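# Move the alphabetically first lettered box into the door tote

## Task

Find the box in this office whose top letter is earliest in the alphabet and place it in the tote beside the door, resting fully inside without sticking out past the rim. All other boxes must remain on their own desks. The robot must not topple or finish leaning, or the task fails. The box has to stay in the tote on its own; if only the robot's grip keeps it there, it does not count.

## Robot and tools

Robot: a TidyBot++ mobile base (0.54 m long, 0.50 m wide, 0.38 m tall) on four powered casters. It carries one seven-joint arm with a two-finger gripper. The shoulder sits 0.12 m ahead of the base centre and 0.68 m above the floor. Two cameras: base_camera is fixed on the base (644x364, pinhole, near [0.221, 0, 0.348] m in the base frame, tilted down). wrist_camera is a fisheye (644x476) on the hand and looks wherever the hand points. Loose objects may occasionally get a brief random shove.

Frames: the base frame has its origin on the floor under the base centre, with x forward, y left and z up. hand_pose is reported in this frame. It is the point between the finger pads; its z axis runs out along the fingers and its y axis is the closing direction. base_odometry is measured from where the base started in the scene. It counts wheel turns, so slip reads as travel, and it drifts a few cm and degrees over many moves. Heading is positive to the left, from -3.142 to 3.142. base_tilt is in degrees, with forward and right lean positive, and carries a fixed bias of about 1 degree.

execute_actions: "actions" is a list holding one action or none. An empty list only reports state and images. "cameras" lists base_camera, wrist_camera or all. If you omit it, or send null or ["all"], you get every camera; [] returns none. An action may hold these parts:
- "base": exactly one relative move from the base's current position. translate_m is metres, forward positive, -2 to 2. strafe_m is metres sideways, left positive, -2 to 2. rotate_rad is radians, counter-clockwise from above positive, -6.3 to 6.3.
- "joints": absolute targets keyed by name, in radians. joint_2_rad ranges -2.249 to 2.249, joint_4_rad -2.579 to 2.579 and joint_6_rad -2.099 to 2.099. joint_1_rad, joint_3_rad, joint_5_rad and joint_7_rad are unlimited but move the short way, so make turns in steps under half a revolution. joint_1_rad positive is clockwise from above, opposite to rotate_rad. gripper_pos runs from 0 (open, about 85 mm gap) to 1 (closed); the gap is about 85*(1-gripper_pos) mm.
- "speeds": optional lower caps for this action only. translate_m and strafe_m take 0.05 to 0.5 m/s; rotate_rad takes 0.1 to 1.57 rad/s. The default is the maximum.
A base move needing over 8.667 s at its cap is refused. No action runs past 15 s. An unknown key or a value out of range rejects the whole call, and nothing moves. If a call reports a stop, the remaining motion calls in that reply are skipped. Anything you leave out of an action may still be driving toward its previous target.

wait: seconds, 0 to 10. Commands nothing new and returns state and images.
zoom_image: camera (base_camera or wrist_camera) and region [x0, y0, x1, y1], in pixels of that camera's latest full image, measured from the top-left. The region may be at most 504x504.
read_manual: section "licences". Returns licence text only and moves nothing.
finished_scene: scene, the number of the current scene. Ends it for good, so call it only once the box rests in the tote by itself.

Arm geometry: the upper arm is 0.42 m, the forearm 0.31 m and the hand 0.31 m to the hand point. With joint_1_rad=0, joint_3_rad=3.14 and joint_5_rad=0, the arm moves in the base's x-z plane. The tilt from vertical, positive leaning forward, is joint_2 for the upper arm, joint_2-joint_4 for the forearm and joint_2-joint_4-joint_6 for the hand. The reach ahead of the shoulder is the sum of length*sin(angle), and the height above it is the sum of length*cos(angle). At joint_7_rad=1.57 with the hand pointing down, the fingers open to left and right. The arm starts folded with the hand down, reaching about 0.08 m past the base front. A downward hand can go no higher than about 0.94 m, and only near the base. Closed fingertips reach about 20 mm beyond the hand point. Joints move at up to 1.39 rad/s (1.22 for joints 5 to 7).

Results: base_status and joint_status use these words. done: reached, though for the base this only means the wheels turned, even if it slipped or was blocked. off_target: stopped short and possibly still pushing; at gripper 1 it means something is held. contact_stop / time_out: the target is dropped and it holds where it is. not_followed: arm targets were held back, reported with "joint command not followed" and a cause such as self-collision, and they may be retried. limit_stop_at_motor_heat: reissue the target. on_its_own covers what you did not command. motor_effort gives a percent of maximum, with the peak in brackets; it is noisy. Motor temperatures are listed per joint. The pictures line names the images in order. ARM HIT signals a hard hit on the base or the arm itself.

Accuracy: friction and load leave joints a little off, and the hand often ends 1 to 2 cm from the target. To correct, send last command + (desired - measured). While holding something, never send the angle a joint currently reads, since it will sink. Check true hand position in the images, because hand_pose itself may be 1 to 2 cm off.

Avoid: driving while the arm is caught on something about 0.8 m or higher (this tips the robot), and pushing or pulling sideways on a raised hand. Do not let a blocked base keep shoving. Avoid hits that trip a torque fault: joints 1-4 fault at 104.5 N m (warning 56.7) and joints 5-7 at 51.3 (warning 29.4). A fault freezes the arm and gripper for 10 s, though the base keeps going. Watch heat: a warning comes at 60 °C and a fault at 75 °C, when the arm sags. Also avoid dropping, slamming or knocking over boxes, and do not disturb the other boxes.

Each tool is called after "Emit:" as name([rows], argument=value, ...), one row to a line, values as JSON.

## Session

Emit:
execute_actions(actions=[])

Scene clock: 0.00 s.
Motor temperatures (°C, as the motors report them): [29 32 26 25 36 43 39]
base_odometry: x=+0.000 y=+0.000 heading=+0.000 (m, m, rad; odometry frame)
base_tilt: forward=-0.1 right=+0.2 (deg)
base_status: not commanded
joint_positions: joint_1_rad=+0.020 joint_2_rad=-0.309 joint_3_rad=+3.151 joint_4_rad=-2.554 joint_5_rad=-0.044 joint_6_rad=-0.920 joint_7_rad=+1.572 gripper_pos=+0.000
joint_status: not commanded
motor_effort: joint_1_rad=-1 joint_2_rad=+0 joint_3_rad=+0 joint_4_rad=+13 joint_5_rad=-1 joint_6_rad=-1 joint_7_rad=-2 (%)
hand_pose: x=+0.2300 y=+0.0092 z=+0.5755 quat_wxyz=(-0.019, +0.999, -0.027, -0.011) (m; base frame)
pictures: base_camera, wrist_camera
camera_calibration (this result's frames):
wrist_camera: T_world_to_cam=[[-0.0393704, -0.999085, -0.0167163, 0.0238219], [-0.999006, 0.0397059, -0.0202389, 0.305186], [0.0208841, 0.0159029, -0.999655, 0.702185], [0, 0, 0, 1]] pos_world=[0.291156, 0.000515633, 0.708517]
Images, in order (width x height): base_camera 644x364, wrist_camera 644x476.

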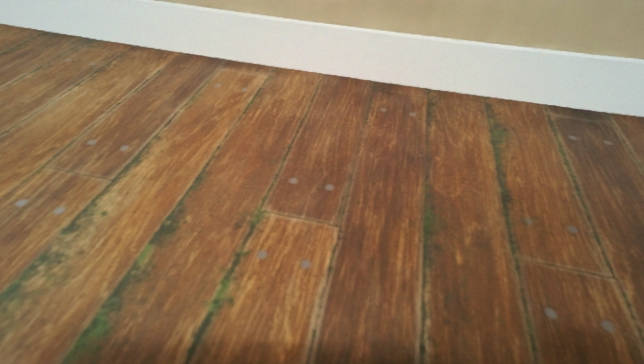

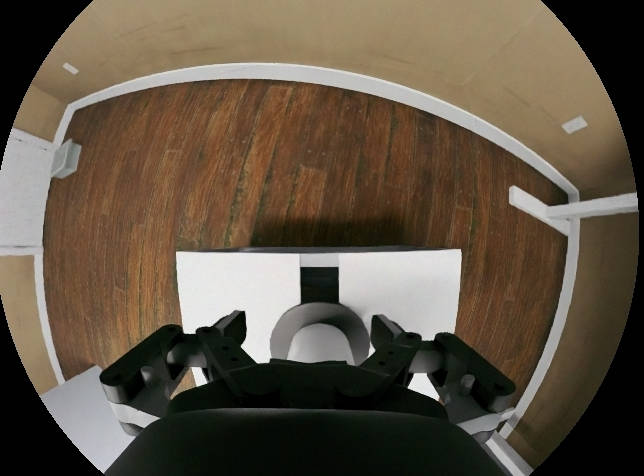

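Emit:
execute_actions([
  {"base":{"rotate_rad":-1.85},"joints":{"joint_2_rad":0,"joint_4_rad":-0.3,"joint_6_rad":-2.0,"joint_5_rad":0.03}},
])

Scene clock: 7.67 s.
Motor temperatures (°C, as the motors report them): [29 32 26 25 36 43 39]
base_odometry: x=+0.000 y=+0.000 heading=-1.849 (m, m, rad; odometry frame)
base_tilt: forward=-0.1 right=+0.2 (deg)
base_status: done
joint_positions: joint_1_rad=+0.020 joint_2_rad=-0.015 joint_3_rad=+3.151 joint_4_rad=-0.313 joint_5_rad=+0.006 joint_6_rad=-1.977 joint_7_rad=+1.572 gripper_pos=+0.000
joint_status: all done
motor_effort: joint_1_rad=-1(0) joint_2_rad=-8(14) joint_3_rad=+0(1) joint_4_rad=+10(20) joint_5_rad=+0(0) joint_6_rad=+7(7) joint_7_rad=-1(1) (%)
hand_pose: x=+0.4423 y=-0.0102 z=+1.2017 quat_wxyz=(+0.009, +0.907, -0.015, +0.420) (m; base frame)
pictures: base_camera, wrist_camera
camera_calibration (this result's frames):
wrist_camera: T_world_to_cam=[[-0.0407961, -0.998778, 0.0278893, -0.0296883], [-0.613274, 0.0029941, -0.789864, 1.28459], [0.788816, -0.0493271, -0.612647, 0.518639], [0, 0, 0, 1]] pos_world=[0.377484, -0.00791524, 1.33322]
Images, in order (width x height): base_camera 644x364, wrist_camera 644x476.

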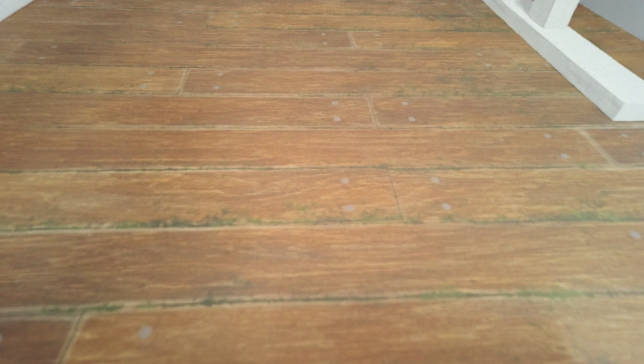

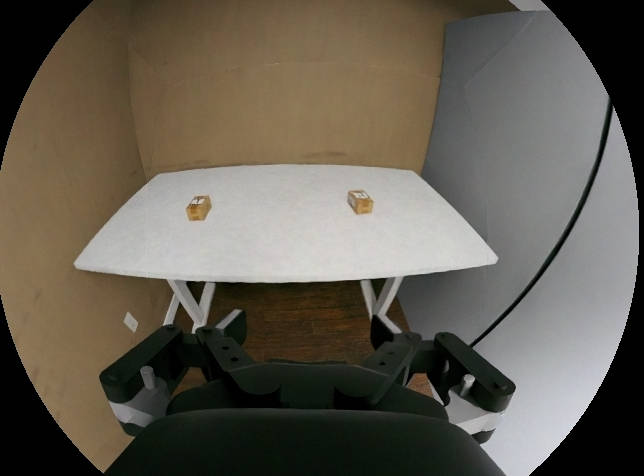

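Emit:
execute_actions([
  {"base":{"translate_m":0.25},"joints":{"joint_2_rad":0.15,"joint_1_rad":-0.15}},
], cameras=["wrist_camera"])

Emit:
zoom_image(camera="wrist_camera", region=[130,170,500,310])

Scene clock: 13.70 s.
Motor temperatures (°C, as the motors report them): [29 32 26 25 36 43 39]
base_odometry: x=-0.069 y=-0.240 heading=-1.850 (m, m, rad; odometry frame)
base_tilt: forward=-0.1 right=+0.2 (deg)
base_status: done
joint_positions: joint_1_rad=-0.138 joint_2_rad=+0.159 joint_3_rad=+3.151 joint_4_rad=-0.305 joint_5_rad=+0.008 joint_6_rad=-1.979 joint_7_rad=+1.572 gripper_pos=+0.000
joint_status: all done
motor_effort: joint_1_rad=-1(1) joint_2_rad=-16(23) joint_3_rad=+0(0) joint_4_rad=+12(14) joint_5_rad=+0(1) joint_6_rad=+6(8) joint_7_rad=-2(1) (%)
hand_pose: x=+0.5234 y=+0.0517 z=+1.1401 quat_wxyz=(-0.018, +0.938, +0.058, +0.342) (m; base frame)
pictures: wrist_camera
camera_calibration (this result's frames):
wrist_camera: T_world_to_cam=[[0.119629, -0.992305, 0.0319381, -0.0517759], [-0.728866, -0.109622, -0.675824, 1.22183], [0.674124, 0.0575698, -0.736371, 0.615441], [0, 0, 0, 1]] pos_world=[0.48186, 0.047131, 1.28059]
Images, in order (width x height): wrist_camera 644x476.

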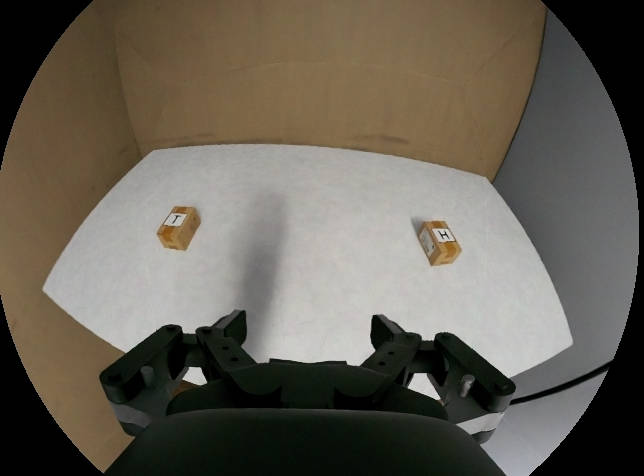

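Region (130, 170, 500, 310) of wrist_camera's 644x476 image, scaled by 1.362; it fills the top 191 rows of this view, and the rest is white.

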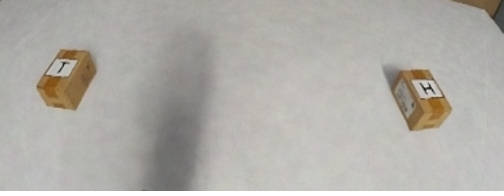

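Emit:
execute_actions([
  {"base":{"translate_m":-1.35},"joints":{"joint_2_rad":-0.3,"joint_4_rad":-0.6,"joint_1_rad":2.3}},
], cameras=["wrist_camera"])

Scene clock: 25.60 s.
Motor temperatures (°C, as the motors report them): [29 32 26 25 36 43 39]
base_odometry: x=+0.305 y=+1.057 heading=-1.851 (m, m, rad; odometry frame)
base_tilt: forward=-0.2 right=+0.1 (deg)
base_status: done
joint_positions: joint_1_rad=+2.285 joint_2_rad=-0.290 joint_3_rad=+3.151 joint_4_rad=-0.586 joint_5_rad=+0.011 joint_6_rad=-1.979 joint_7_rad=+1.572 gripper_pos=+0.000
joint_status: all done
motor_effort: joint_1_rad=-1(0) joint_2_rad=+3(22) joint_3_rad=+0(1) joint_4_rad=+10(13) joint_5_rad=+0(1) joint_6_rad=+7(7) joint_7_rad=-1(1) (%)
hand_pose: x=-0.0217 y=-0.1543 z=+1.1842 quat_wxyz=(+0.384, +0.369, -0.829, +0.170) (m; base frame)
pictures: wrist_camera
camera_calibration (this result's frames):
wrist_camera: T_world_to_cam=[[-0.738559, 0.673665, 0.0265898, 0.0523817], [0.397943, 0.467434, -0.789396, 1.07968], [-0.544218, -0.572434, -0.613308, 0.757933], [0, 0, 0, 1]] pos_world=[0.0215162, -0.1061, 1.31575]
Images, in order (width x height): wrist_camera 644x476.

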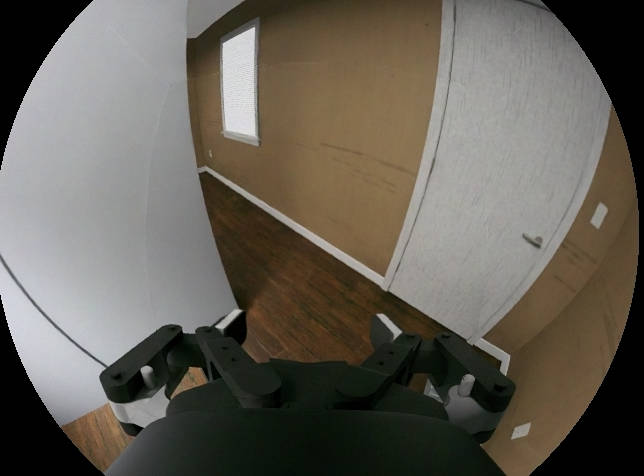

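Emit:
execute_actions([
  {"base":{"rotate_rad":-2.45},"joints":{"joint_1_rad":0}},
])

Emit:
execute_actions([
  {"base":{"translate_m":0.71},"joints":{"joint_1_rad":-0.4}},
], cameras=[])

Emit:
execute_actions([
  {"base":{"rotate_rad":0.94}},
])

Scene clock: 37.07 s.
Motor temperatures (°C, as the motors report them): [29 32 26 25 36 43 39]
base_odometry: x=+0.305 y=+1.057 heading=+1.983 (m, m, rad; odometry frame)
base_tilt: forward=-0.1 right=+0.2 (deg)
base_status: done
joint_positions: joint_1_rad=+0.014 joint_2_rad=-0.294 joint_3_rad=+3.151 joint_4_rad=-0.586 joint_5_rad=+0.011 joint_6_rad=-1.979 joint_7_rad=+1.572 gripper_pos=+0.000
joint_status: all done
motor_effort: joint_1_rad=-1(0) joint_2_rad=+3(4) joint_3_rad=+0(0) joint_4_rad=+10(10) joint_5_rad=+0(0) joint_6_rad=+7(7) joint_7_rad=+0(1) (%)
hand_pose: x=+0.3257 y=-0.0080 z=+1.1849 quat_wxyz=(+0.008, +0.907, -0.015, +0.421) (m; base frame)
pictures: base_camera, wrist_camera
camera_calibration (this result's frames):
wrist_camera: T_world_to_cam=[[-0.0388329, -0.998894, 0.0264968, -0.0308226], [-0.610936, 0.00275059, -0.791675, 1.20126], [0.790727, -0.0469308, -0.610367, 0.597089], [0, 0, 0, 1]] pos_world=[0.260564, -0.00607084, 1.31627]
Images, in order (width x height): base_camera 644x364, wrist_camera 644x476.

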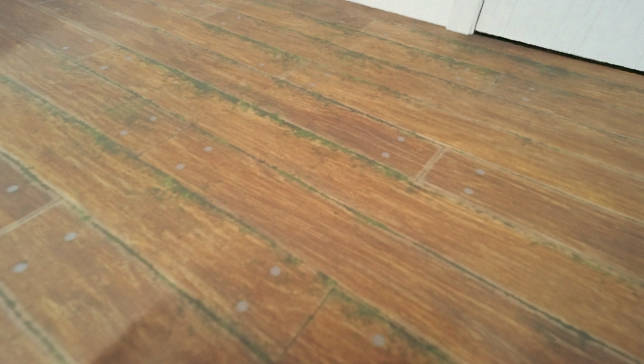

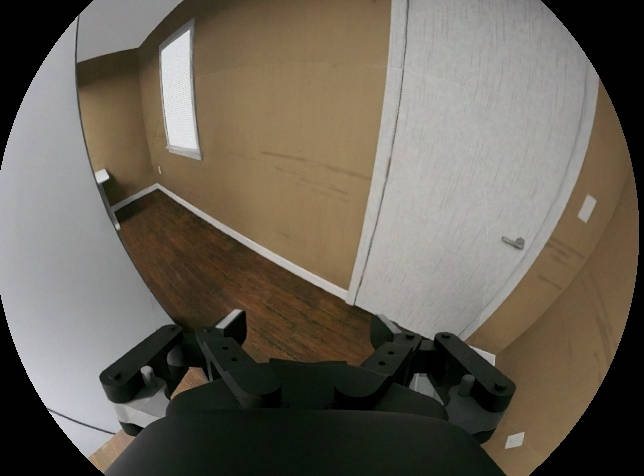

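Scene clock: 39.87 s.
Motor temperatures (°C, as the motors report them): [29 32 26 25 36 43 39]
base_odometry: x=+0.021 y=+1.708 heading=+1.982 (m, m, rad; odometry frame)
base_tilt: forward=-0.1 right=+0.1 (deg)
base_status: done
joint_positions: joint_1_rad=-0.387 joint_2_rad=-0.296 joint_3_rad=+3.151 joint_4_rad=-0.588 joint_5_rad=+0.011 joint_6_rad=-1.979 joint_7_rad=+1.572 gripper_pos=+0.000
joint_status: all done
motor_effort: joint_1_rad=-1(1) joint_2_rad=+3(6) joint_3_rad=+0(0) joint_4_rad=+10(11) joint_5_rad=+0(0) joint_6_rad=+7(8) joint_7_rad=-1(1) (%)
hand_pose: x=+0.3114 y=+0.0728 z=+1.1848 quat_wxyz=(-0.076, +0.891, +0.166, +0.415) (m; base frame)
pictures: none
No camera images: the call's "cameras" was empty. Leave "cameras" out to get every camera's image.

Scene clock: 41.70 s.
Motor temperatures (°C, as the motors report them): [29 32 26 25 36 43 39]
base_odometry: x=+0.021 y=+1.708 heading=+2.921 (m, m, rad; odometry frame)
base_tilt: forward=-0.1 right=+0.2 (deg)
base_status: done
joint_positions: joint_1_rad=-0.387 joint_2_rad=-0.296 joint_3_rad=+3.151 joint_4_rad=-0.588 joint_5_rad=+0.011 joint_6_rad=-1.979 joint_7_rad=+1.572 gripper_pos=+0.000
joint_status: not commanded
motor_effort: joint_1_rad=-1(1) joint_2_rad=+2(3) joint_3_rad=+0(0) joint_4_rad=+10(10) joint_5_rad=+0(0) joint_6_rad=+7(7) joint_7_rad=-1(1) (%)
hand_pose: x=+0.3114 y=+0.0728 z=+1.1848 quat_wxyz=(-0.076, +0.891, +0.166, +0.415) (m; base frame)
pictures: base_camera, wrist_camera
camera_calibration (this result's frames):
wrist_camera: T_world_to_cam=[[0.353623, -0.935013, 0.0264754, -0.0775278], [-0.563162, -0.235417, -0.792103, 1.19519], [0.74686, 0.265196, -0.609813, 0.602421], [0, 0, 0, 1]] pos_world=[0.250574, 0.0491182, 1.31613]
Images, in order (width x height): base_camera 644x364, wrist_camera 644x476.

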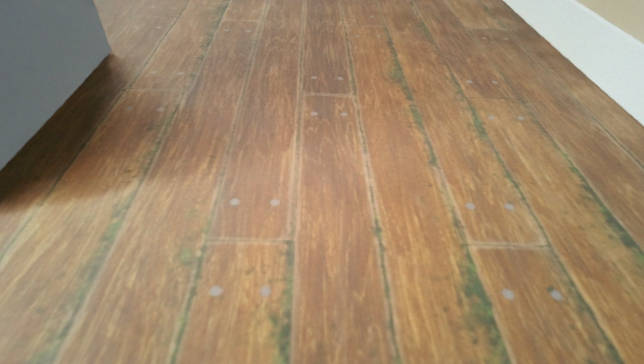

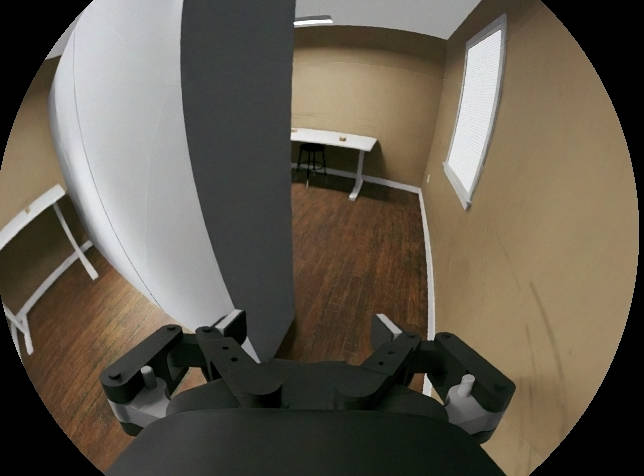

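Emit:
execute_actions([
  {"base":{"translate_m":2},"joints":{"joint_1_rad":-0.8}},
])

Emit:
execute_actions([
  {"base":{"strafe_m":0.95},"joints":{"joint_1_rad":0,"joint_2_rad":0.3,"joint_4_rad":-0.2}},
])

Scene clock: 53.70 s.
Motor temperatures (°C, as the motors report them): [29 32 26 25 36 43 39]
base_odometry: x=-1.931 y=+2.142 heading=+2.922 (m, m, rad; odometry frame)
base_tilt: forward=-0.1 right=+0.1 (deg)
base_status: done
joint_positions: joint_1_rad=-0.787 joint_2_rad=-0.299 joint_3_rad=+3.151 joint_4_rad=-0.588 joint_5_rad=+0.011 joint_6_rad=-1.979 joint_7_rad=+1.572 gripper_pos=+0.000
joint_status: all done
motor_effort: joint_1_rad=-1(2) joint_2_rad=+2(7) joint_3_rad=+0(1) joint_4_rad=+10(10) joint_5_rad=+0(1) joint_6_rad=+7(8) joint_7_rad=-1(1) (%)
hand_pose: x=+0.2671 y=+0.1411 z=+1.1853 quat_wxyz=(-0.158, +0.840, +0.339, +0.392) (m; base frame)
pictures: base_camera, wrist_camera
camera_calibration (this result's frames):
wrist_camera: T_world_to_cam=[[0.689545, -0.723757, 0.0265116, -0.117604], [-0.425863, -0.434798, -0.793468, 1.17974], [0.585806, 0.535842, -0.608034, 0.620401], [0, 0, 0, 1]] pos_world=[0.220065, 0.0953932, 1.31643]
Images, in order (width x height): base_camera 644x364, wrist_camera 644x476.

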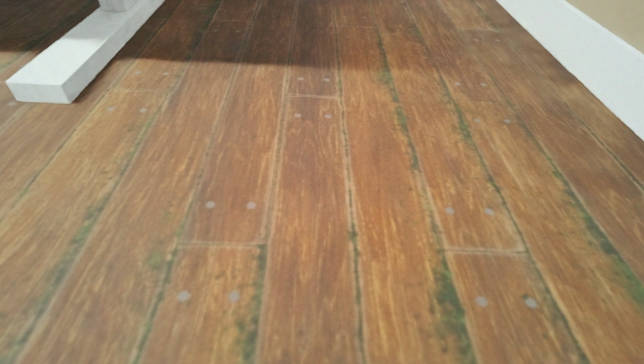

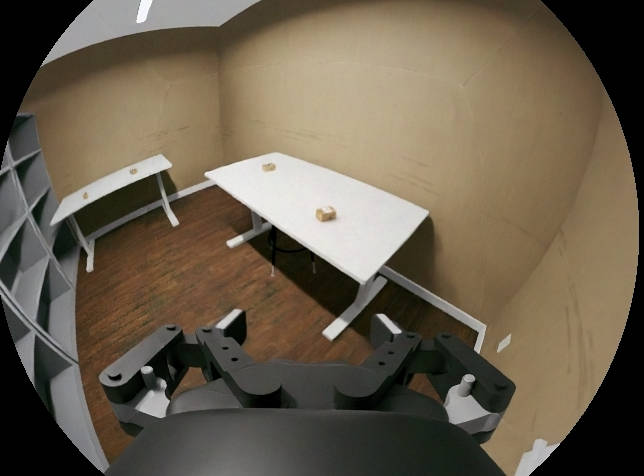

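Scene clock: 56.97 s.
Motor temperatures (°C, as the motors report them): [29 32 26 25 36 43 39]
base_odometry: x=-2.138 y=+1.215 heading=+2.922 (m, m, rad; odometry frame)
base_tilt: forward=-0.1 right=+0.1 (deg)
base_status: done
joint_positions: joint_1_rad=-0.010 joint_2_rad=+0.301 joint_3_rad=+3.151 joint_4_rad=-0.217 joint_5_rad=+0.011 joint_6_rad=-1.979 joint_7_rad=+1.572 gripper_pos=+0.000
joint_status: all done
motor_effort: joint_1_rad=-1(1) joint_2_rad=-22(24) joint_3_rad=+0(1) joint_4_rad=+12(14) joint_5_rad=+0(1) joint_6_rad=+6(8) joint_7_rad=-1(1) (%)
hand_pose: x=+0.5864 y=-0.0006 z=+1.1081 quat_wxyz=(+0.006, +0.948, -0.003, +0.317) (m; base frame)
pictures: base_camera, wrist_camera
camera_calibration (this result's frames):
wrist_camera: T_world_to_cam=[[-0.00877422, -0.999341, 0.0352191, -0.0385027], [-0.772209, -0.0156052, -0.635178, 1.22082], [0.635309, -0.0327697, -0.771563, 0.614228], [0, 0, 0, 1]] pos_world=[0.552163, 0.000701778, 1.25071]
Images, in order (width x height): base_camera 644x364, wrist_camera 644x476.

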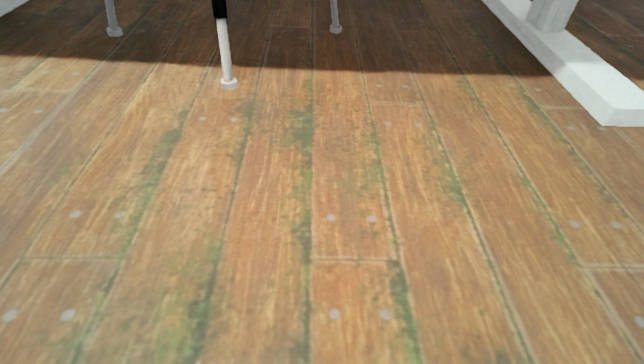

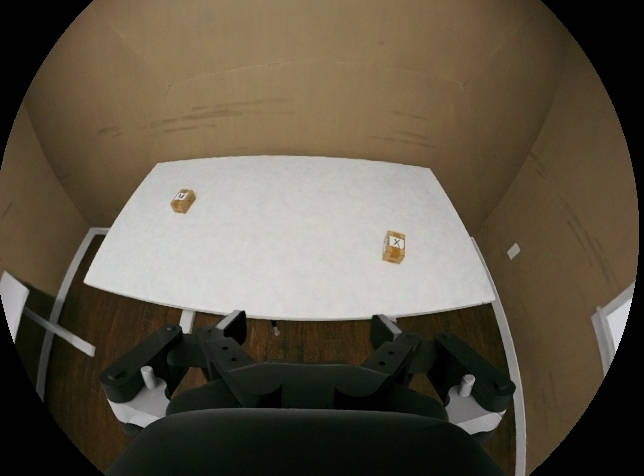

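Emit:
execute_actions([
  {"base":{"strafe_m":0.6},"joints":{"joint_2_rad":0.5,"joint_1_rad":0.15}},
], cameras=["wrist_camera"])

Emit:
zoom_image(camera="wrist_camera", region=[230,100,400,230])

Emit:
execute_actions([
  {"base":{"translate_m":-0.3},"joints":{"joint_2_rad":0.4,"joint_1_rad":-1.6}},
], cameras=["wrist_camera"])

Emit:
zoom_image(camera="wrist_camera", region=[150,120,470,300])

Scene clock: 73.77 s.
Motor temperatures (°C, as the motors report them): [29 32 26 25 36 43 39]
base_odometry: x=-2.269 y=+0.629 heading=+2.922 (m, m, rad; odometry frame)
base_tilt: forward=-0.1 right=+0.2 (deg)
base_status: done
joint_positions: joint_1_rad=+0.149 joint_2_rad=+0.502 joint_3_rad=+3.151 joint_4_rad=-0.208 joint_5_rad=+0.012 joint_6_rad=-1.979 joint_7_rad=+1.572 gripper_pos=+0.000
joint_status: all done
motor_effort: joint_1_rad=-1(3) joint_2_rad=-31(36) joint_3_rad=-1(1) joint_4_rad=+14(17) joint_5_rad=+0(1) joint_6_rad=+5(6) joint_7_rad=+0(1) (%)
hand_pose: x=+0.6558 y=-0.0858 z=+1.0088 quat_wxyz=(+0.025, +0.971, -0.079, +0.223) (m; base frame)
pictures: wrist_camera
camera_calibration (this result's frames):
wrist_camera: T_world_to_cam=[[-0.159717, -0.986411, 0.0385112, -0.0227643], [-0.87129, 0.122523, -0.475228, 1.12553], [0.464051, -0.109457, -0.87902, 0.704838], [0, 0, 0, 1]] pos_world=[0.649944, -0.0832093, 1.15532]
Images, in order (width x height): wrist_camera 644x476.

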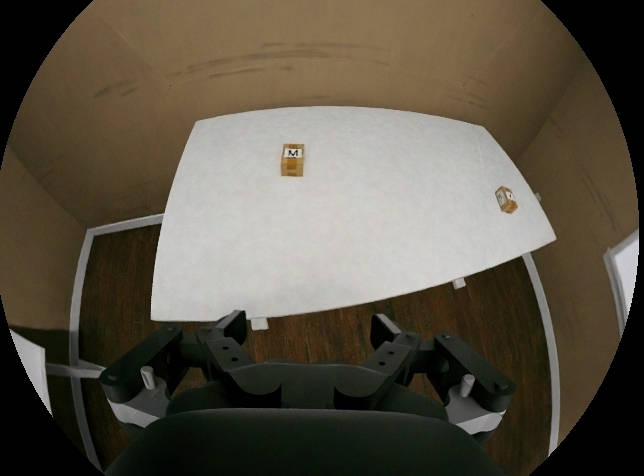

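Region (230, 100, 400, 230) of wrist_camera's 644x476 image, scaled by 2.965; it fills the top 385 rows of this view, and the rest is white.

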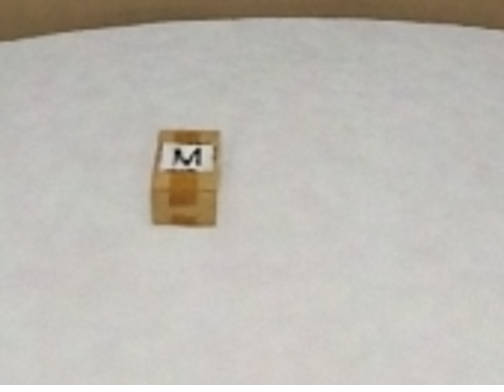

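Scene clock: 76.70 s.
Motor temperatures (°C, as the motors report them): [29 32 26 25 36 43 39]
base_odometry: x=-1.976 y=+0.563 heading=+2.922 (m, m, rad; odometry frame)
base_tilt: forward=-0.1 right=+0.1 (deg)
base_status: done
joint_positions: joint_1_rad=-1.590 joint_2_rad=+0.412 joint_3_rad=+3.151 joint_4_rad=-0.208 joint_5_rad=+0.012 joint_6_rad=-1.979 joint_7_rad=+1.572 gripper_pos=+0.000
joint_status: all done
motor_effort: joint_1_rad=-1(2) joint_2_rad=-26(34) joint_3_rad=+0(1) joint_4_rad=+13(16) joint_5_rad=+0(1) joint_6_rad=+5(5) joint_7_rad=-1(0) (%)
hand_pose: x=+0.1142 y=+0.5118 z=+1.0567 quat_wxyz=(-0.186, +0.679, +0.683, +0.193) (m; base frame)
pictures: wrist_camera
camera_calibration (this result's frames):
wrist_camera: T_world_to_cam=[[0.999294, 0.00437647, 0.0373091, -0.159869], [0.0242919, -0.832866, -0.552941, 1.07193], [0.0286535, 0.553457, -0.832385, 0.724863], [0, 0, 0, 1]] pos_world=[0.112947, 0.492297, 1.20205]
Images, in order (width x height): wrist_camera 644x476.

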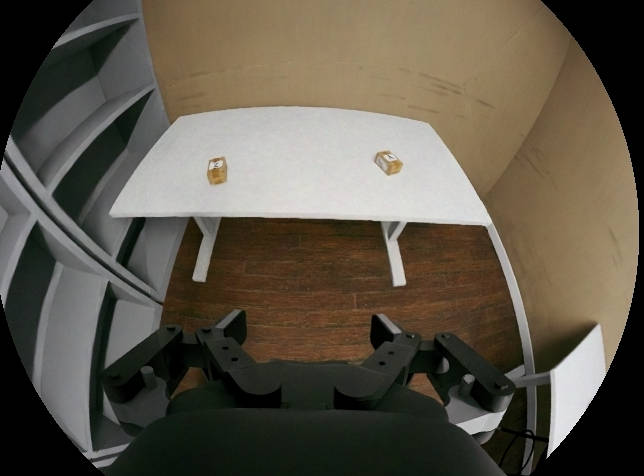

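Region (150, 120, 470, 300) of wrist_camera's 644x476 image, scaled by 1.575; it fills the top 284 rows of this view, and the rest is white.

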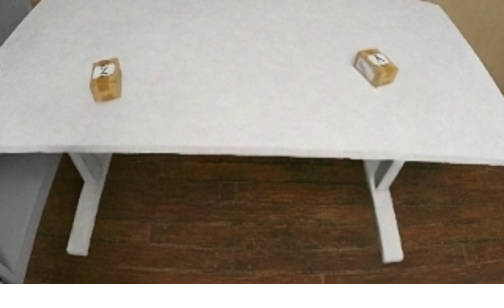

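Emit:
execute_actions([
  {"base":{"strafe_m":0.35}},
], cameras=["wrist_camera"])

Emit:
zoom_image(camera="wrist_camera", region=[130,180,470,320])

Scene clock: 83.10 s.
Motor temperatures (°C, as the motors report them): [29 32 26 25 36 43 39]
base_odometry: x=-2.052 y=+0.222 heading=+2.923 (m, m, rad; odometry frame)
base_tilt: forward=-0.1 right=+0.1 (deg)
base_status: done
joint_positions: joint_1_rad=-1.590 joint_2_rad=+0.406 joint_3_rad=+3.151 joint_4_rad=-0.208 joint_5_rad=+0.012 joint_6_rad=-1.980 joint_7_rad=+1.572 gripper_pos=+0.000
joint_status: not commanded
motor_effort: joint_1_rad=-1(2) joint_2_rad=-26(30) joint_3_rad=+0(1) joint_4_rad=+13(15) joint_5_rad=+0(0) joint_6_rad=+5(6) joint_7_rad=-1(1) (%)
hand_pose: x=+0.1142 y=+0.5094 z=+1.0593 quat_wxyz=(-0.187, +0.679, +0.683, +0.195) (m; base frame)
pictures: wrist_camera
camera_calibration (this result's frames):
wrist_camera: T_world_to_cam=[[0.999298, 0.00423652, 0.0372261, -0.159821], [0.0242497, -0.830534, -0.55644, 1.07392], [0.0285602, 0.556952, -0.830054, 0.724059], [0, 0, 0, 1]] pos_world=[0.112988, 0.489337, 1.20453]
Images, in order (width x height): wrist_camera 644x476.

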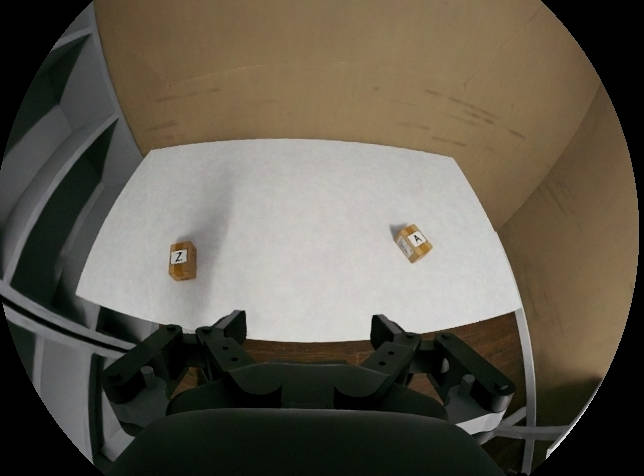

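Region (130, 180, 470, 320) of wrist_camera's 644x476 image, scaled by 1.482; it fills the top 208 rows of this view, and the rest is white.

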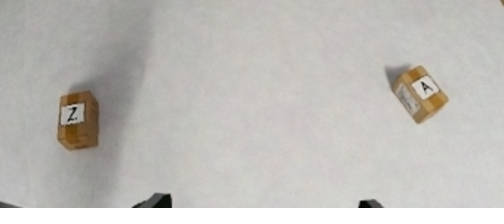

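Emit:
execute_actions([
  {"base":{"strafe_m":0.28},"joints":{"joint_1_rad":-1.055,"joint_2_rad":0.6,"joint_4_rad":-0.55,"joint_6_rad":-1.86,"joint_7_rad":2.5}},
])

Scene clock: 97.40 s.
Motor temperatures (°C, as the motors report them): [29 32 26 25 36 43 39]
base_odometry: x=-2.113 y=-0.052 heading=+2.923 (m, m, rad; odometry frame)
base_tilt: forward=-0.1 right=+0.1 (deg)
base_status: done
joint_positions: joint_1_rad=-1.064 joint_2_rad=+0.604 joint_3_rad=+3.151 joint_4_rad=-0.542 joint_5_rad=+0.012 joint_6_rad=-1.881 joint_7_rad=+2.475 gripper_pos=+0.000
joint_status: all done
motor_effort: joint_1_rad=-1(1) joint_2_rad=-36(42) joint_3_rad=+0(1) joint_4_rad=+17(18) joint_5_rad=+0(0) joint_6_rad=+1(6) joint_7_rad=-2(1) (%)
hand_pose: x=+0.3964 y=+0.4879 z=+0.8483 quat_wxyz=(+0.004, +0.558, +0.828, +0.058) (m; base frame)
pictures: base_camera, wrist_camera
camera_calibration (this result's frames):
wrist_camera: T_world_to_cam=[[0.915523, 0.38341, 0.121714, -0.657323], [0.395583, -0.913035, -0.0994059, 0.437166], [0.0730156, 0.139156, -0.987575, 0.872677], [0, 0, 0, 1]] pos_world=[0.36514, 0.529733, 0.985296]
Images, in order (width x height): base_camera 644x364, wrist_camera 644x476.

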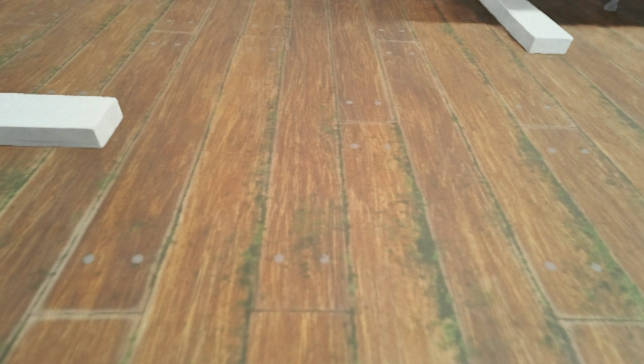

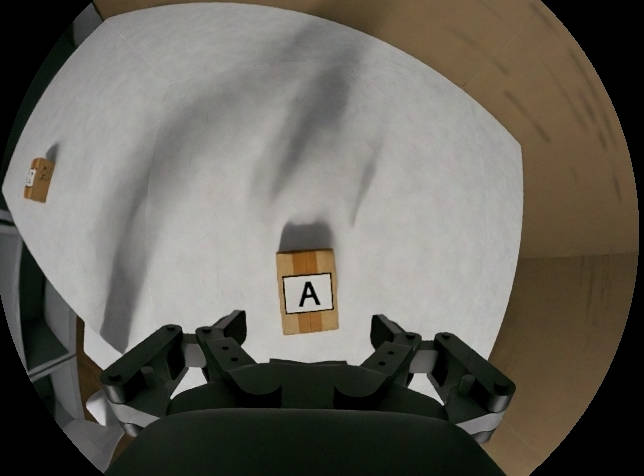

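Emit:
execute_actions([
  {"joints":{"joint_2_rad":0.548,"joint_4_rad":-0.87,"joint_6_rad":-1.595,"joint_7_rad":2.6}},
], cameras=["wrist_camera"])

Scene clock: 107.37 s.
Motor temperatures (°C, as the motors report them): [29 32 26 25 36 43 39]
base_odometry: x=-2.113 y=-0.052 heading=+2.923 (m, m, rad; odometry frame)
base_tilt: forward=-0.1 right=+0.1 (deg)
base_status: not commanded
joint_positions: joint_1_rad=-1.064 joint_2_rad=+0.560 joint_3_rad=+3.151 joint_4_rad=-0.859 joint_5_rad=+0.012 joint_6_rad=-1.618 joint_7_rad=+2.572 gripper_pos=+0.000
joint_status: all done
motor_effort: joint_1_rad=-1(1) joint_2_rad=-36(37) joint_3_rad=-1(1) joint_4_rad=+18(18) joint_5_rad=+0(0) joint_6_rad=+1(1) joint_7_rad=-1(1) (%)
hand_pose: x=+0.3999 y=+0.4926 z=+0.7763 quat_wxyz=(+0.007, +0.516, +0.855, +0.053) (m; base frame)
pictures: wrist_camera
camera_calibration (this result's frames):
wrist_camera: T_world_to_cam=[[0.872604, 0.473712, 0.118992, -0.678759], [0.484238, -0.870895, -0.083996, 0.364716], [0.0638401, 0.130916, -0.989336, 0.80981], [0, 0, 0, 1]] pos_world=[0.36398, 0.533149, 0.912576]
Images, in order (width x height): wrist_camera 644x476.

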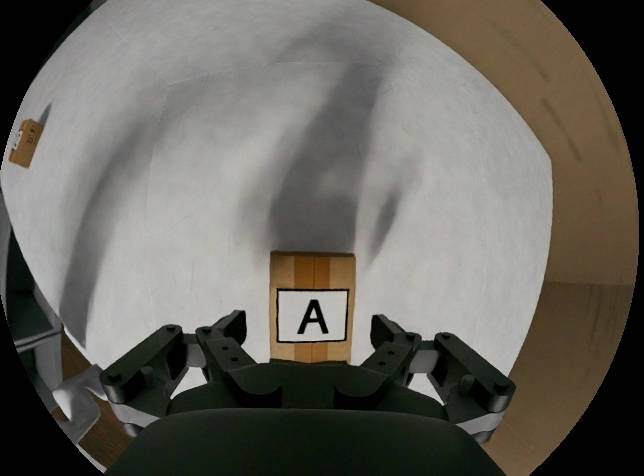

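Emit:
execute_actions([
  {"joints":{"joint_4_rad":-0.985,"joint_6_rad":-1.475}},
], cameras=["wrist_camera"])

Emit:
execute_actions([
  {"joints":{"gripper_pos":1}},
], cameras=["wrist_camera"])

Emit:
execute_actions([
  {"joints":{"joint_2_rad":-0.3,"joint_7_rad":1.55},"base":{"strafe_m":-2}},
])

Emit:
execute_actions([
  {"joints":{"joint_1_rad":0,"joint_4_rad":-2.0,"joint_6_rad":-1.1},"base":{"rotate_rad":3.3}},
])

Scene clock: 119.27 s.
Motor temperatures (°C, as the motors report them): [29 33 26 25 36 43 39]
base_odometry: x=-2.113 y=-0.052 heading=+2.923 (m, m, rad; odometry frame)
base_tilt: forward=-0.2 right=+0.1 (deg)
base_status: not commanded
joint_positions: joint_1_rad=-1.064 joint_2_rad=+0.554 joint_3_rad=+3.151 joint_4_rad=-0.975 joint_5_rad=+0.012 joint_6_rad=-1.497 joint_7_rad=+2.572 gripper_pos=+0.000
joint_status: all done
motor_effort: joint_1_rad=-1(1) joint_2_rad=-36(38) joint_3_rad=+0(1) joint_4_rad=+18(20) joint_5_rad=+0(0) joint_6_rad=+1(1) joint_7_rad=+0(1) (%)
hand_pose: x=+0.4023 y=+0.4964 z=+0.7433 quat_wxyz=(+0.007, +0.515, +0.855, +0.058) (m; base frame)
pictures: wrist_camera
camera_calibration (this result's frames):
wrist_camera: T_world_to_cam=[[0.87129, 0.473912, 0.127518, -0.684615], [0.485947, -0.869431, -0.0891371, 0.366525], [0.0686254, 0.139631, -0.987823, 0.76915], [0, 0, 0, 1]] pos_world=[0.365603, 0.535718, 0.879756]
Images, in order (width x height): wrist_camera 644x476.

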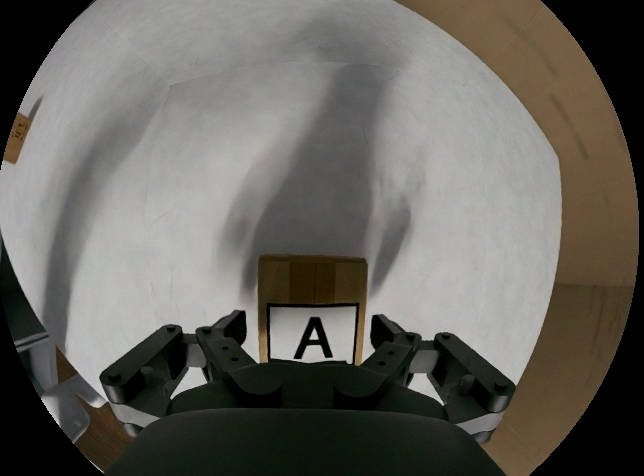

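Scene clock: 120.37 s.
Motor temperatures (°C, as the motors report them): [29 33 26 25 36 43 39]
base_odometry: x=-2.113 y=-0.052 heading=+2.923 (m, m, rad; odometry frame)
base_tilt: forward=-0.1 right=+0.1 (deg)
base_status: not commanded
joint_positions: joint_1_rad=-1.064 joint_2_rad=+0.550 joint_3_rad=+3.151 joint_4_rad=-0.977 joint_5_rad=+0.012 joint_6_rad=-1.497 joint_7_rad=+2.572 gripper_pos=+0.336
joint_status: gripper_pos off_target (ended at +0.336, target +1.000)
motor_effort: joint_1_rad=-1(2) joint_2_rad=-37(37) joint_3_rad=+0(1) joint_4_rad=+19(20) joint_5_rad=+0(1) joint_6_rad=+1(2) joint_7_rad=-1(1) (%)
hand_pose: x=+0.4018 y=+0.4956 z=+0.7453 quat_wxyz=(+0.007, +0.515, +0.855, +0.059) (m; base frame)
pictures: wrist_camera
camera_calibration (this result's frames):
wrist_camera: T_world_to_cam=[[0.871133, 0.473601, 0.129729, -0.685487], [0.486049, -0.869228, -0.0905427, 0.367098], [0.0698828, 0.141929, -0.987407, 0.76931], [0, 0, 0, 1]] pos_world=[0.364961, 0.534552, 0.881787]
Images, in order (width x height): wrist_camera 644x476.

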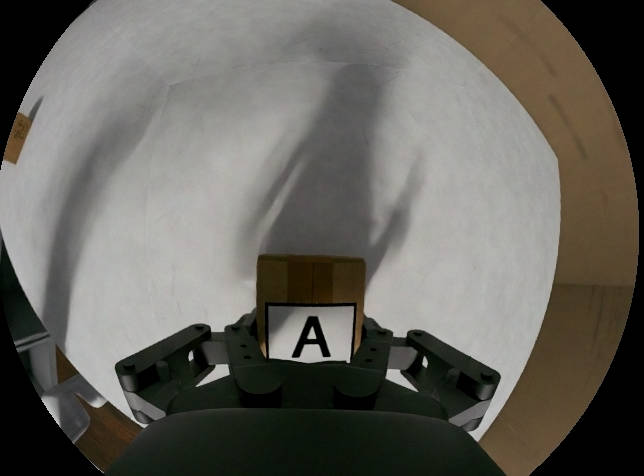

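Scene clock: 125.90 s.
Motor temperatures (°C, as the motors report them): [29 33 26 25 36 43 39]
base_odometry: x=-1.682 y=+1.902 heading=+2.924 (m, m, rad; odometry frame)
base_tilt: forward=-0.2 right=+0.2 (deg)
base_status: done
joint_positions: joint_1_rad=-1.058 joint_2_rad=-0.302 joint_3_rad=+3.151 joint_4_rad=-0.982 joint_5_rad=+0.013 joint_6_rad=-1.493 joint_7_rad=+1.576 gripper_pos=+0.336
joint_status: all done
motor_effort: joint_1_rad=-1(7) joint_2_rad=-5(42) joint_3_rad=+0(3) joint_4_rad=+17(21) joint_5_rad=+0(2) joint_6_rad=+9(9) joint_7_rad=+0(1) (%)
hand_pose: x=+0.2867 y=+0.2831 z=+1.1518 quat_wxyz=(-0.228, +0.767, +0.442, +0.406) (m; base frame)
pictures: base_camera, wrist_camera
camera_calibration (this result's frames):
wrist_camera: T_world_to_cam=[[0.858203, -0.512173, 0.0341602, -0.144489], [-0.246566, -0.469689, -0.847701, 1.24417], [0.450214, 0.719077, -0.529373, 0.408841], [0, 0, 0, 1]] pos_world=[0.246707, 0.216383, 1.27605]
Images, in order (width x height): base_camera 644x364, wrist_camera 644x476.

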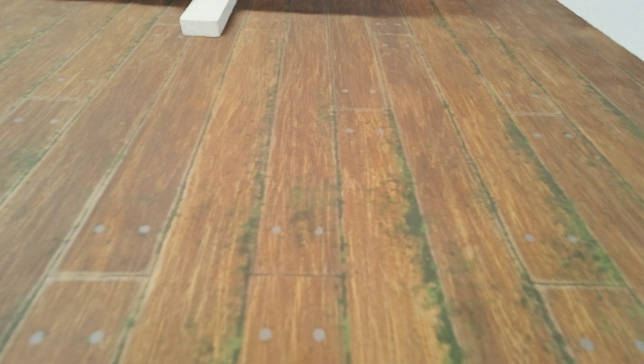

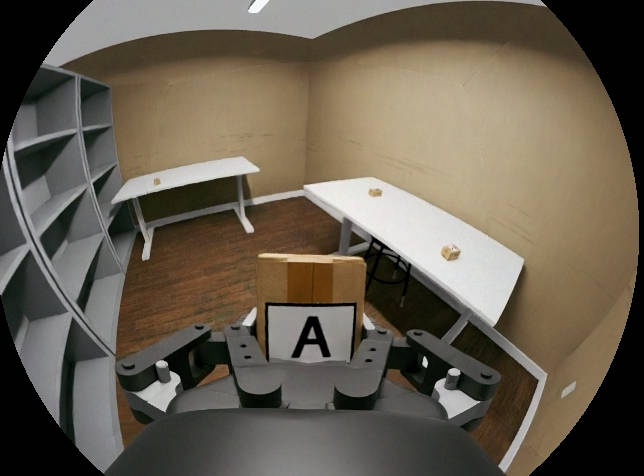

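Scene clock: 129.33 s.
Motor temperatures (°C, as the motors report them): [29 33 26 25 36 43 39]
base_odometry: x=-1.683 y=+1.902 heading=-0.059 (m, m, rad; odometry frame)
base_tilt: forward=-0.1 right=+0.1 (deg)
base_status: done
joint_positions: joint_1_rad=-0.013 joint_2_rad=-0.294 joint_3_rad=+3.151 joint_4_rad=-1.989 joint_5_rad=+0.013 joint_6_rad=-1.121 joint_7_rad=+1.576 gripper_pos=+0.336
joint_status: all done
motor_effort: joint_1_rad=-1(0) joint_2_rad=-8(11) joint_3_rad=+0(1) joint_4_rad=+20(22) joint_5_rad=+0(0) joint_6_rad=+3(9) joint_7_rad=-1(1) (%)
hand_pose: x=+0.4089 y=-0.0016 z=+0.7508 quat_wxyz=(+0.005, +0.987, +0.006, +0.162) (m; base frame)
pictures: base_camera, wrist_camera
camera_calibration (this result's frames):
wrist_camera: T_world_to_cam=[[0.0180466, -0.999164, 0.0366767, -0.040548], [-0.932059, -0.030088, -0.361056, 0.716297], [0.361858, -0.027669, -0.931823, 0.683396], [0, 0, 0, 1]] pos_world=[0.421071, -0.0000532742, 0.896914]
Images, in order (width x height): base_camera 644x364, wrist_camera 644x476.

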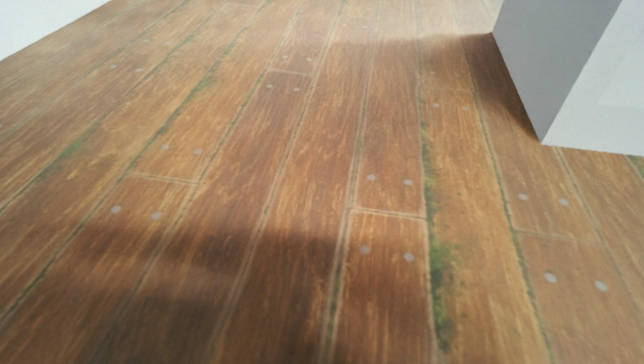

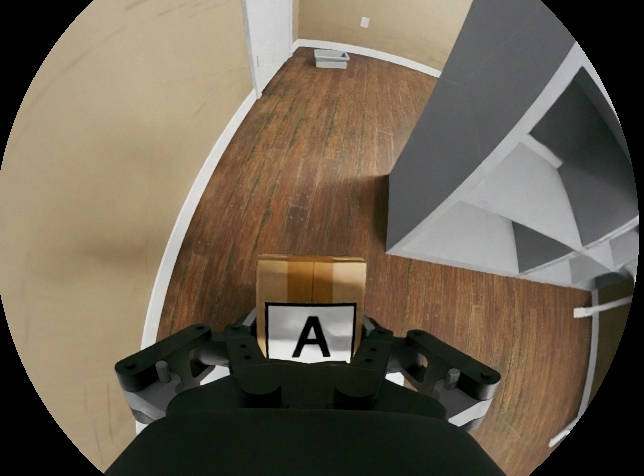

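Clearance is about 0.1 m, and the tote is about 2.35 m ahead.

Emit:
execute_actions([
  {"base":{"translate_m":1.65},"joints":{"joint_1_rad":0.15,"joint_2_rad":1.1,"joint_4_rad":-1.3,"joint_6_rad":-0.6}},
])

Scene clock: 138.47 s.
Motor temperatures (°C, as the motors report them): [29 33 26 26 36 43 39]
base_odometry: x=-0.035 y=+1.806 heading=-0.058 (m, m, rad; odometry frame)
base_tilt: forward=-0.1 right=+0.2 (deg)
base_status: done
joint_positions: joint_1_rad=+0.135 joint_2_rad=+1.105 joint_3_rad=+3.151 joint_4_rad=-1.311 joint_5_rad=+0.013 joint_6_rad=-0.619 joint_7_rad=+1.576 gripper_pos=+0.336
joint_status: all done
motor_effort: joint_1_rad=-1(2) joint_2_rad=-45(47) joint_3_rad=-1(1) joint_4_rad=+13(21) joint_5_rad=+0(0) joint_6_rad=+1(5) joint_7_rad=+0(0) (%)
hand_pose: x=+0.7299 y=-0.0901 z=+0.3259 quat_wxyz=(+0.012, +0.997, -0.062, +0.052) (m; base frame)
pictures: base_camera, wrist_camera
camera_calibration (this result's frames):
wrist_camera: T_world_to_cam=[[-0.110969, -0.993001, 0.0404211, -0.0256767], [-0.983443, 0.103856, -0.148505, 0.83971], [0.143268, -0.0562314, -0.988085, 0.344192], [0, 0, 0, 1]] pos_world=[0.773646, -0.0933515, 0.465831]
Images, in order (width x height): base_camera 644x364, wrist_camera 644x476.

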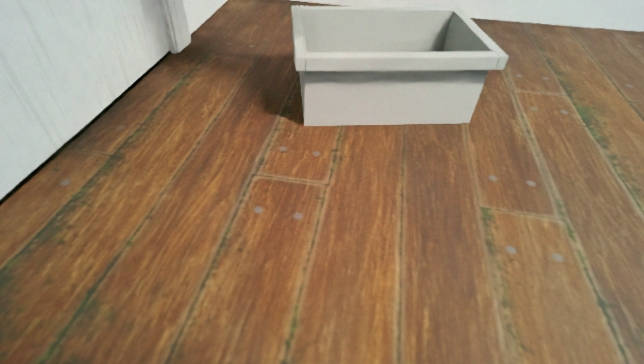

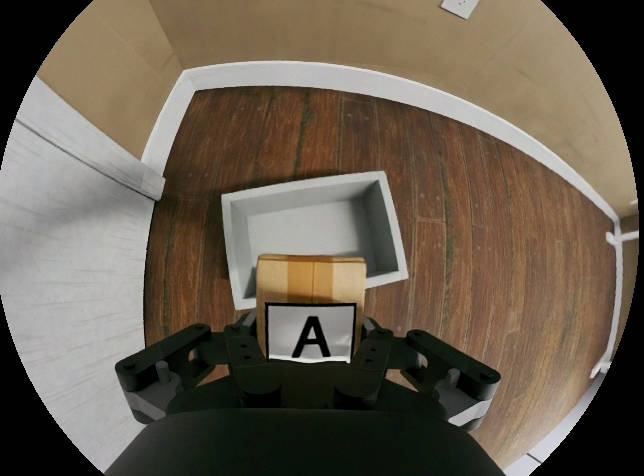

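Emit:
execute_actions([
  {"base":{"translate_m":0.11},"joints":{"joint_1_rad":0.18,"joint_7_rad":1.8,"joint_2_rad":1.3,"joint_4_rad":-1.24,"joint_6_rad":-0.52}},
])

Emit:
execute_actions([
  {"joints":{"joint_2_rad":1.665,"joint_4_rad":-0.98,"joint_6_rad":-0.39}},
])

Scene clock: 145.97 s.
Motor temperatures (°C, as the motors report them): [29 33 26 26 36 43 39]
base_odometry: x=+0.075 y=+1.800 heading=-0.058 (m, m, rad; odometry frame)
base_tilt: forward=-0.1 right=+0.2 (deg)
base_status: done
joint_positions: joint_1_rad=+0.164 joint_2_rad=+1.308 joint_3_rad=+3.151 joint_4_rad=-1.254 joint_5_rad=+0.013 joint_6_rad=-0.541 joint_7_rad=+1.774 gripper_pos=+0.336
joint_status: all done
motor_effort: joint_1_rad=-1(0) joint_2_rad=-45(50) joint_3_rad=-1(1) joint_4_rad=+10(15) joint_5_rad=+0(0) joint_6_rad=+0(2) joint_7_rad=+0(0) (%)
hand_pose: x=+0.7000 y=-0.1029 z=+0.2166 quat_wxyz=(+0.012, +1.000, +0.024, +0.017) (m; base frame)
pictures: base_camera, wrist_camera
camera_calibration (this result's frames):
wrist_camera: T_world_to_cam=[[0.0621403, -0.997045, 0.0451698, -0.159912], [-0.994946, -0.0654588, -0.0761371, 0.770403], [0.0788689, -0.0402104, -0.996074, 0.288221], [0, 0, 0, 1]] pos_world=[0.753715, -0.0974201, 0.352969]
Images, in order (width x height): base_camera 644x364, wrist_camera 644x476.

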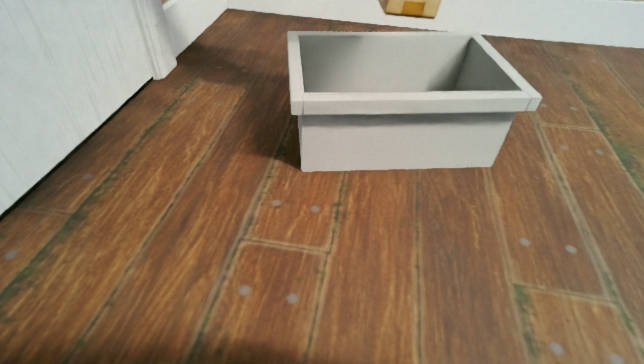

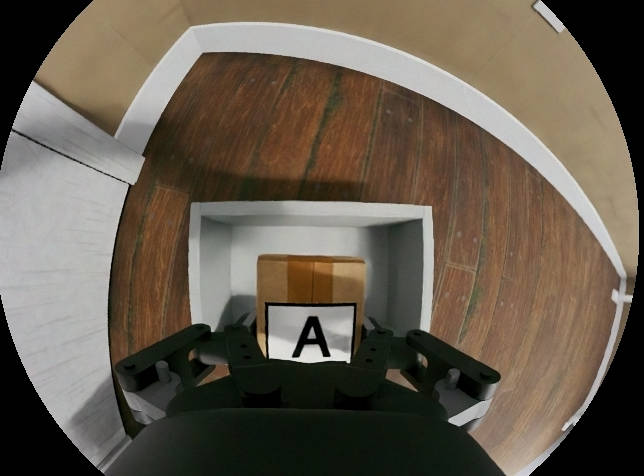

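Scene clock: 147.83 s.
Motor temperatures (°C, as the motors report them): [29 33 26 26 36 43 39]
base_odometry: x=+0.075 y=+1.800 heading=-0.058 (m, m, rad; odometry frame)
base_tilt: forward=-0.1 right=+0.2 (deg)
base_status: not commanded
joint_positions: joint_1_rad=+0.164 joint_2_rad=+1.672 joint_3_rad=+3.151 joint_4_rad=-0.994 joint_5_rad=+0.013 joint_6_rad=-0.413 joint_7_rad=+1.774 gripper_pos=+0.336
joint_status: all done
motor_effort: joint_1_rad=-1(1) joint_2_rad=-45(50) joint_3_rad=-1(1) joint_4_rad=+10(12) joint_5_rad=+0(0) joint_6_rad=+1(1) joint_7_rad=-1(1) (%)
hand_pose: x=+0.6919 y=-0.1007 z=+0.0489 quat_wxyz=(+0.013, +0.999, +0.026, +0.029) (m; base frame)
pictures: base_camera, wrist_camera
camera_calibration (this result's frames):
wrist_camera: T_world_to_cam=[[0.0655926, -0.996613, 0.0495921, -0.152275], [-0.992468, -0.0703118, -0.10032, 0.748718], [0.103467, -0.0426383, -0.993719, 0.104492], [0, 0, 0, 1]] pos_world=[0.742255, -0.0946598, 0.186499]
Images, in order (width x height): base_camera 644x364, wrist_camera 644x476.

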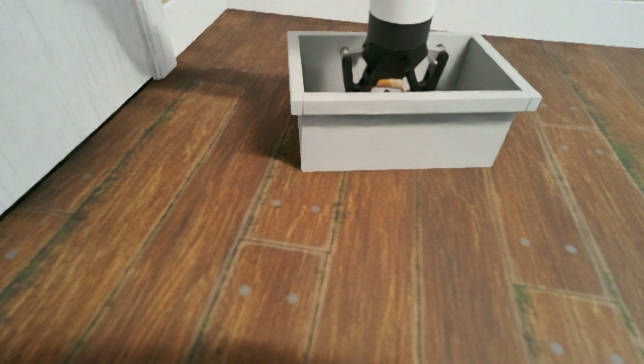

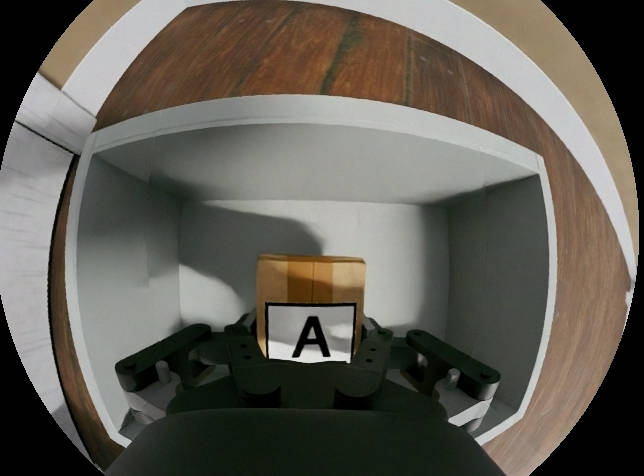

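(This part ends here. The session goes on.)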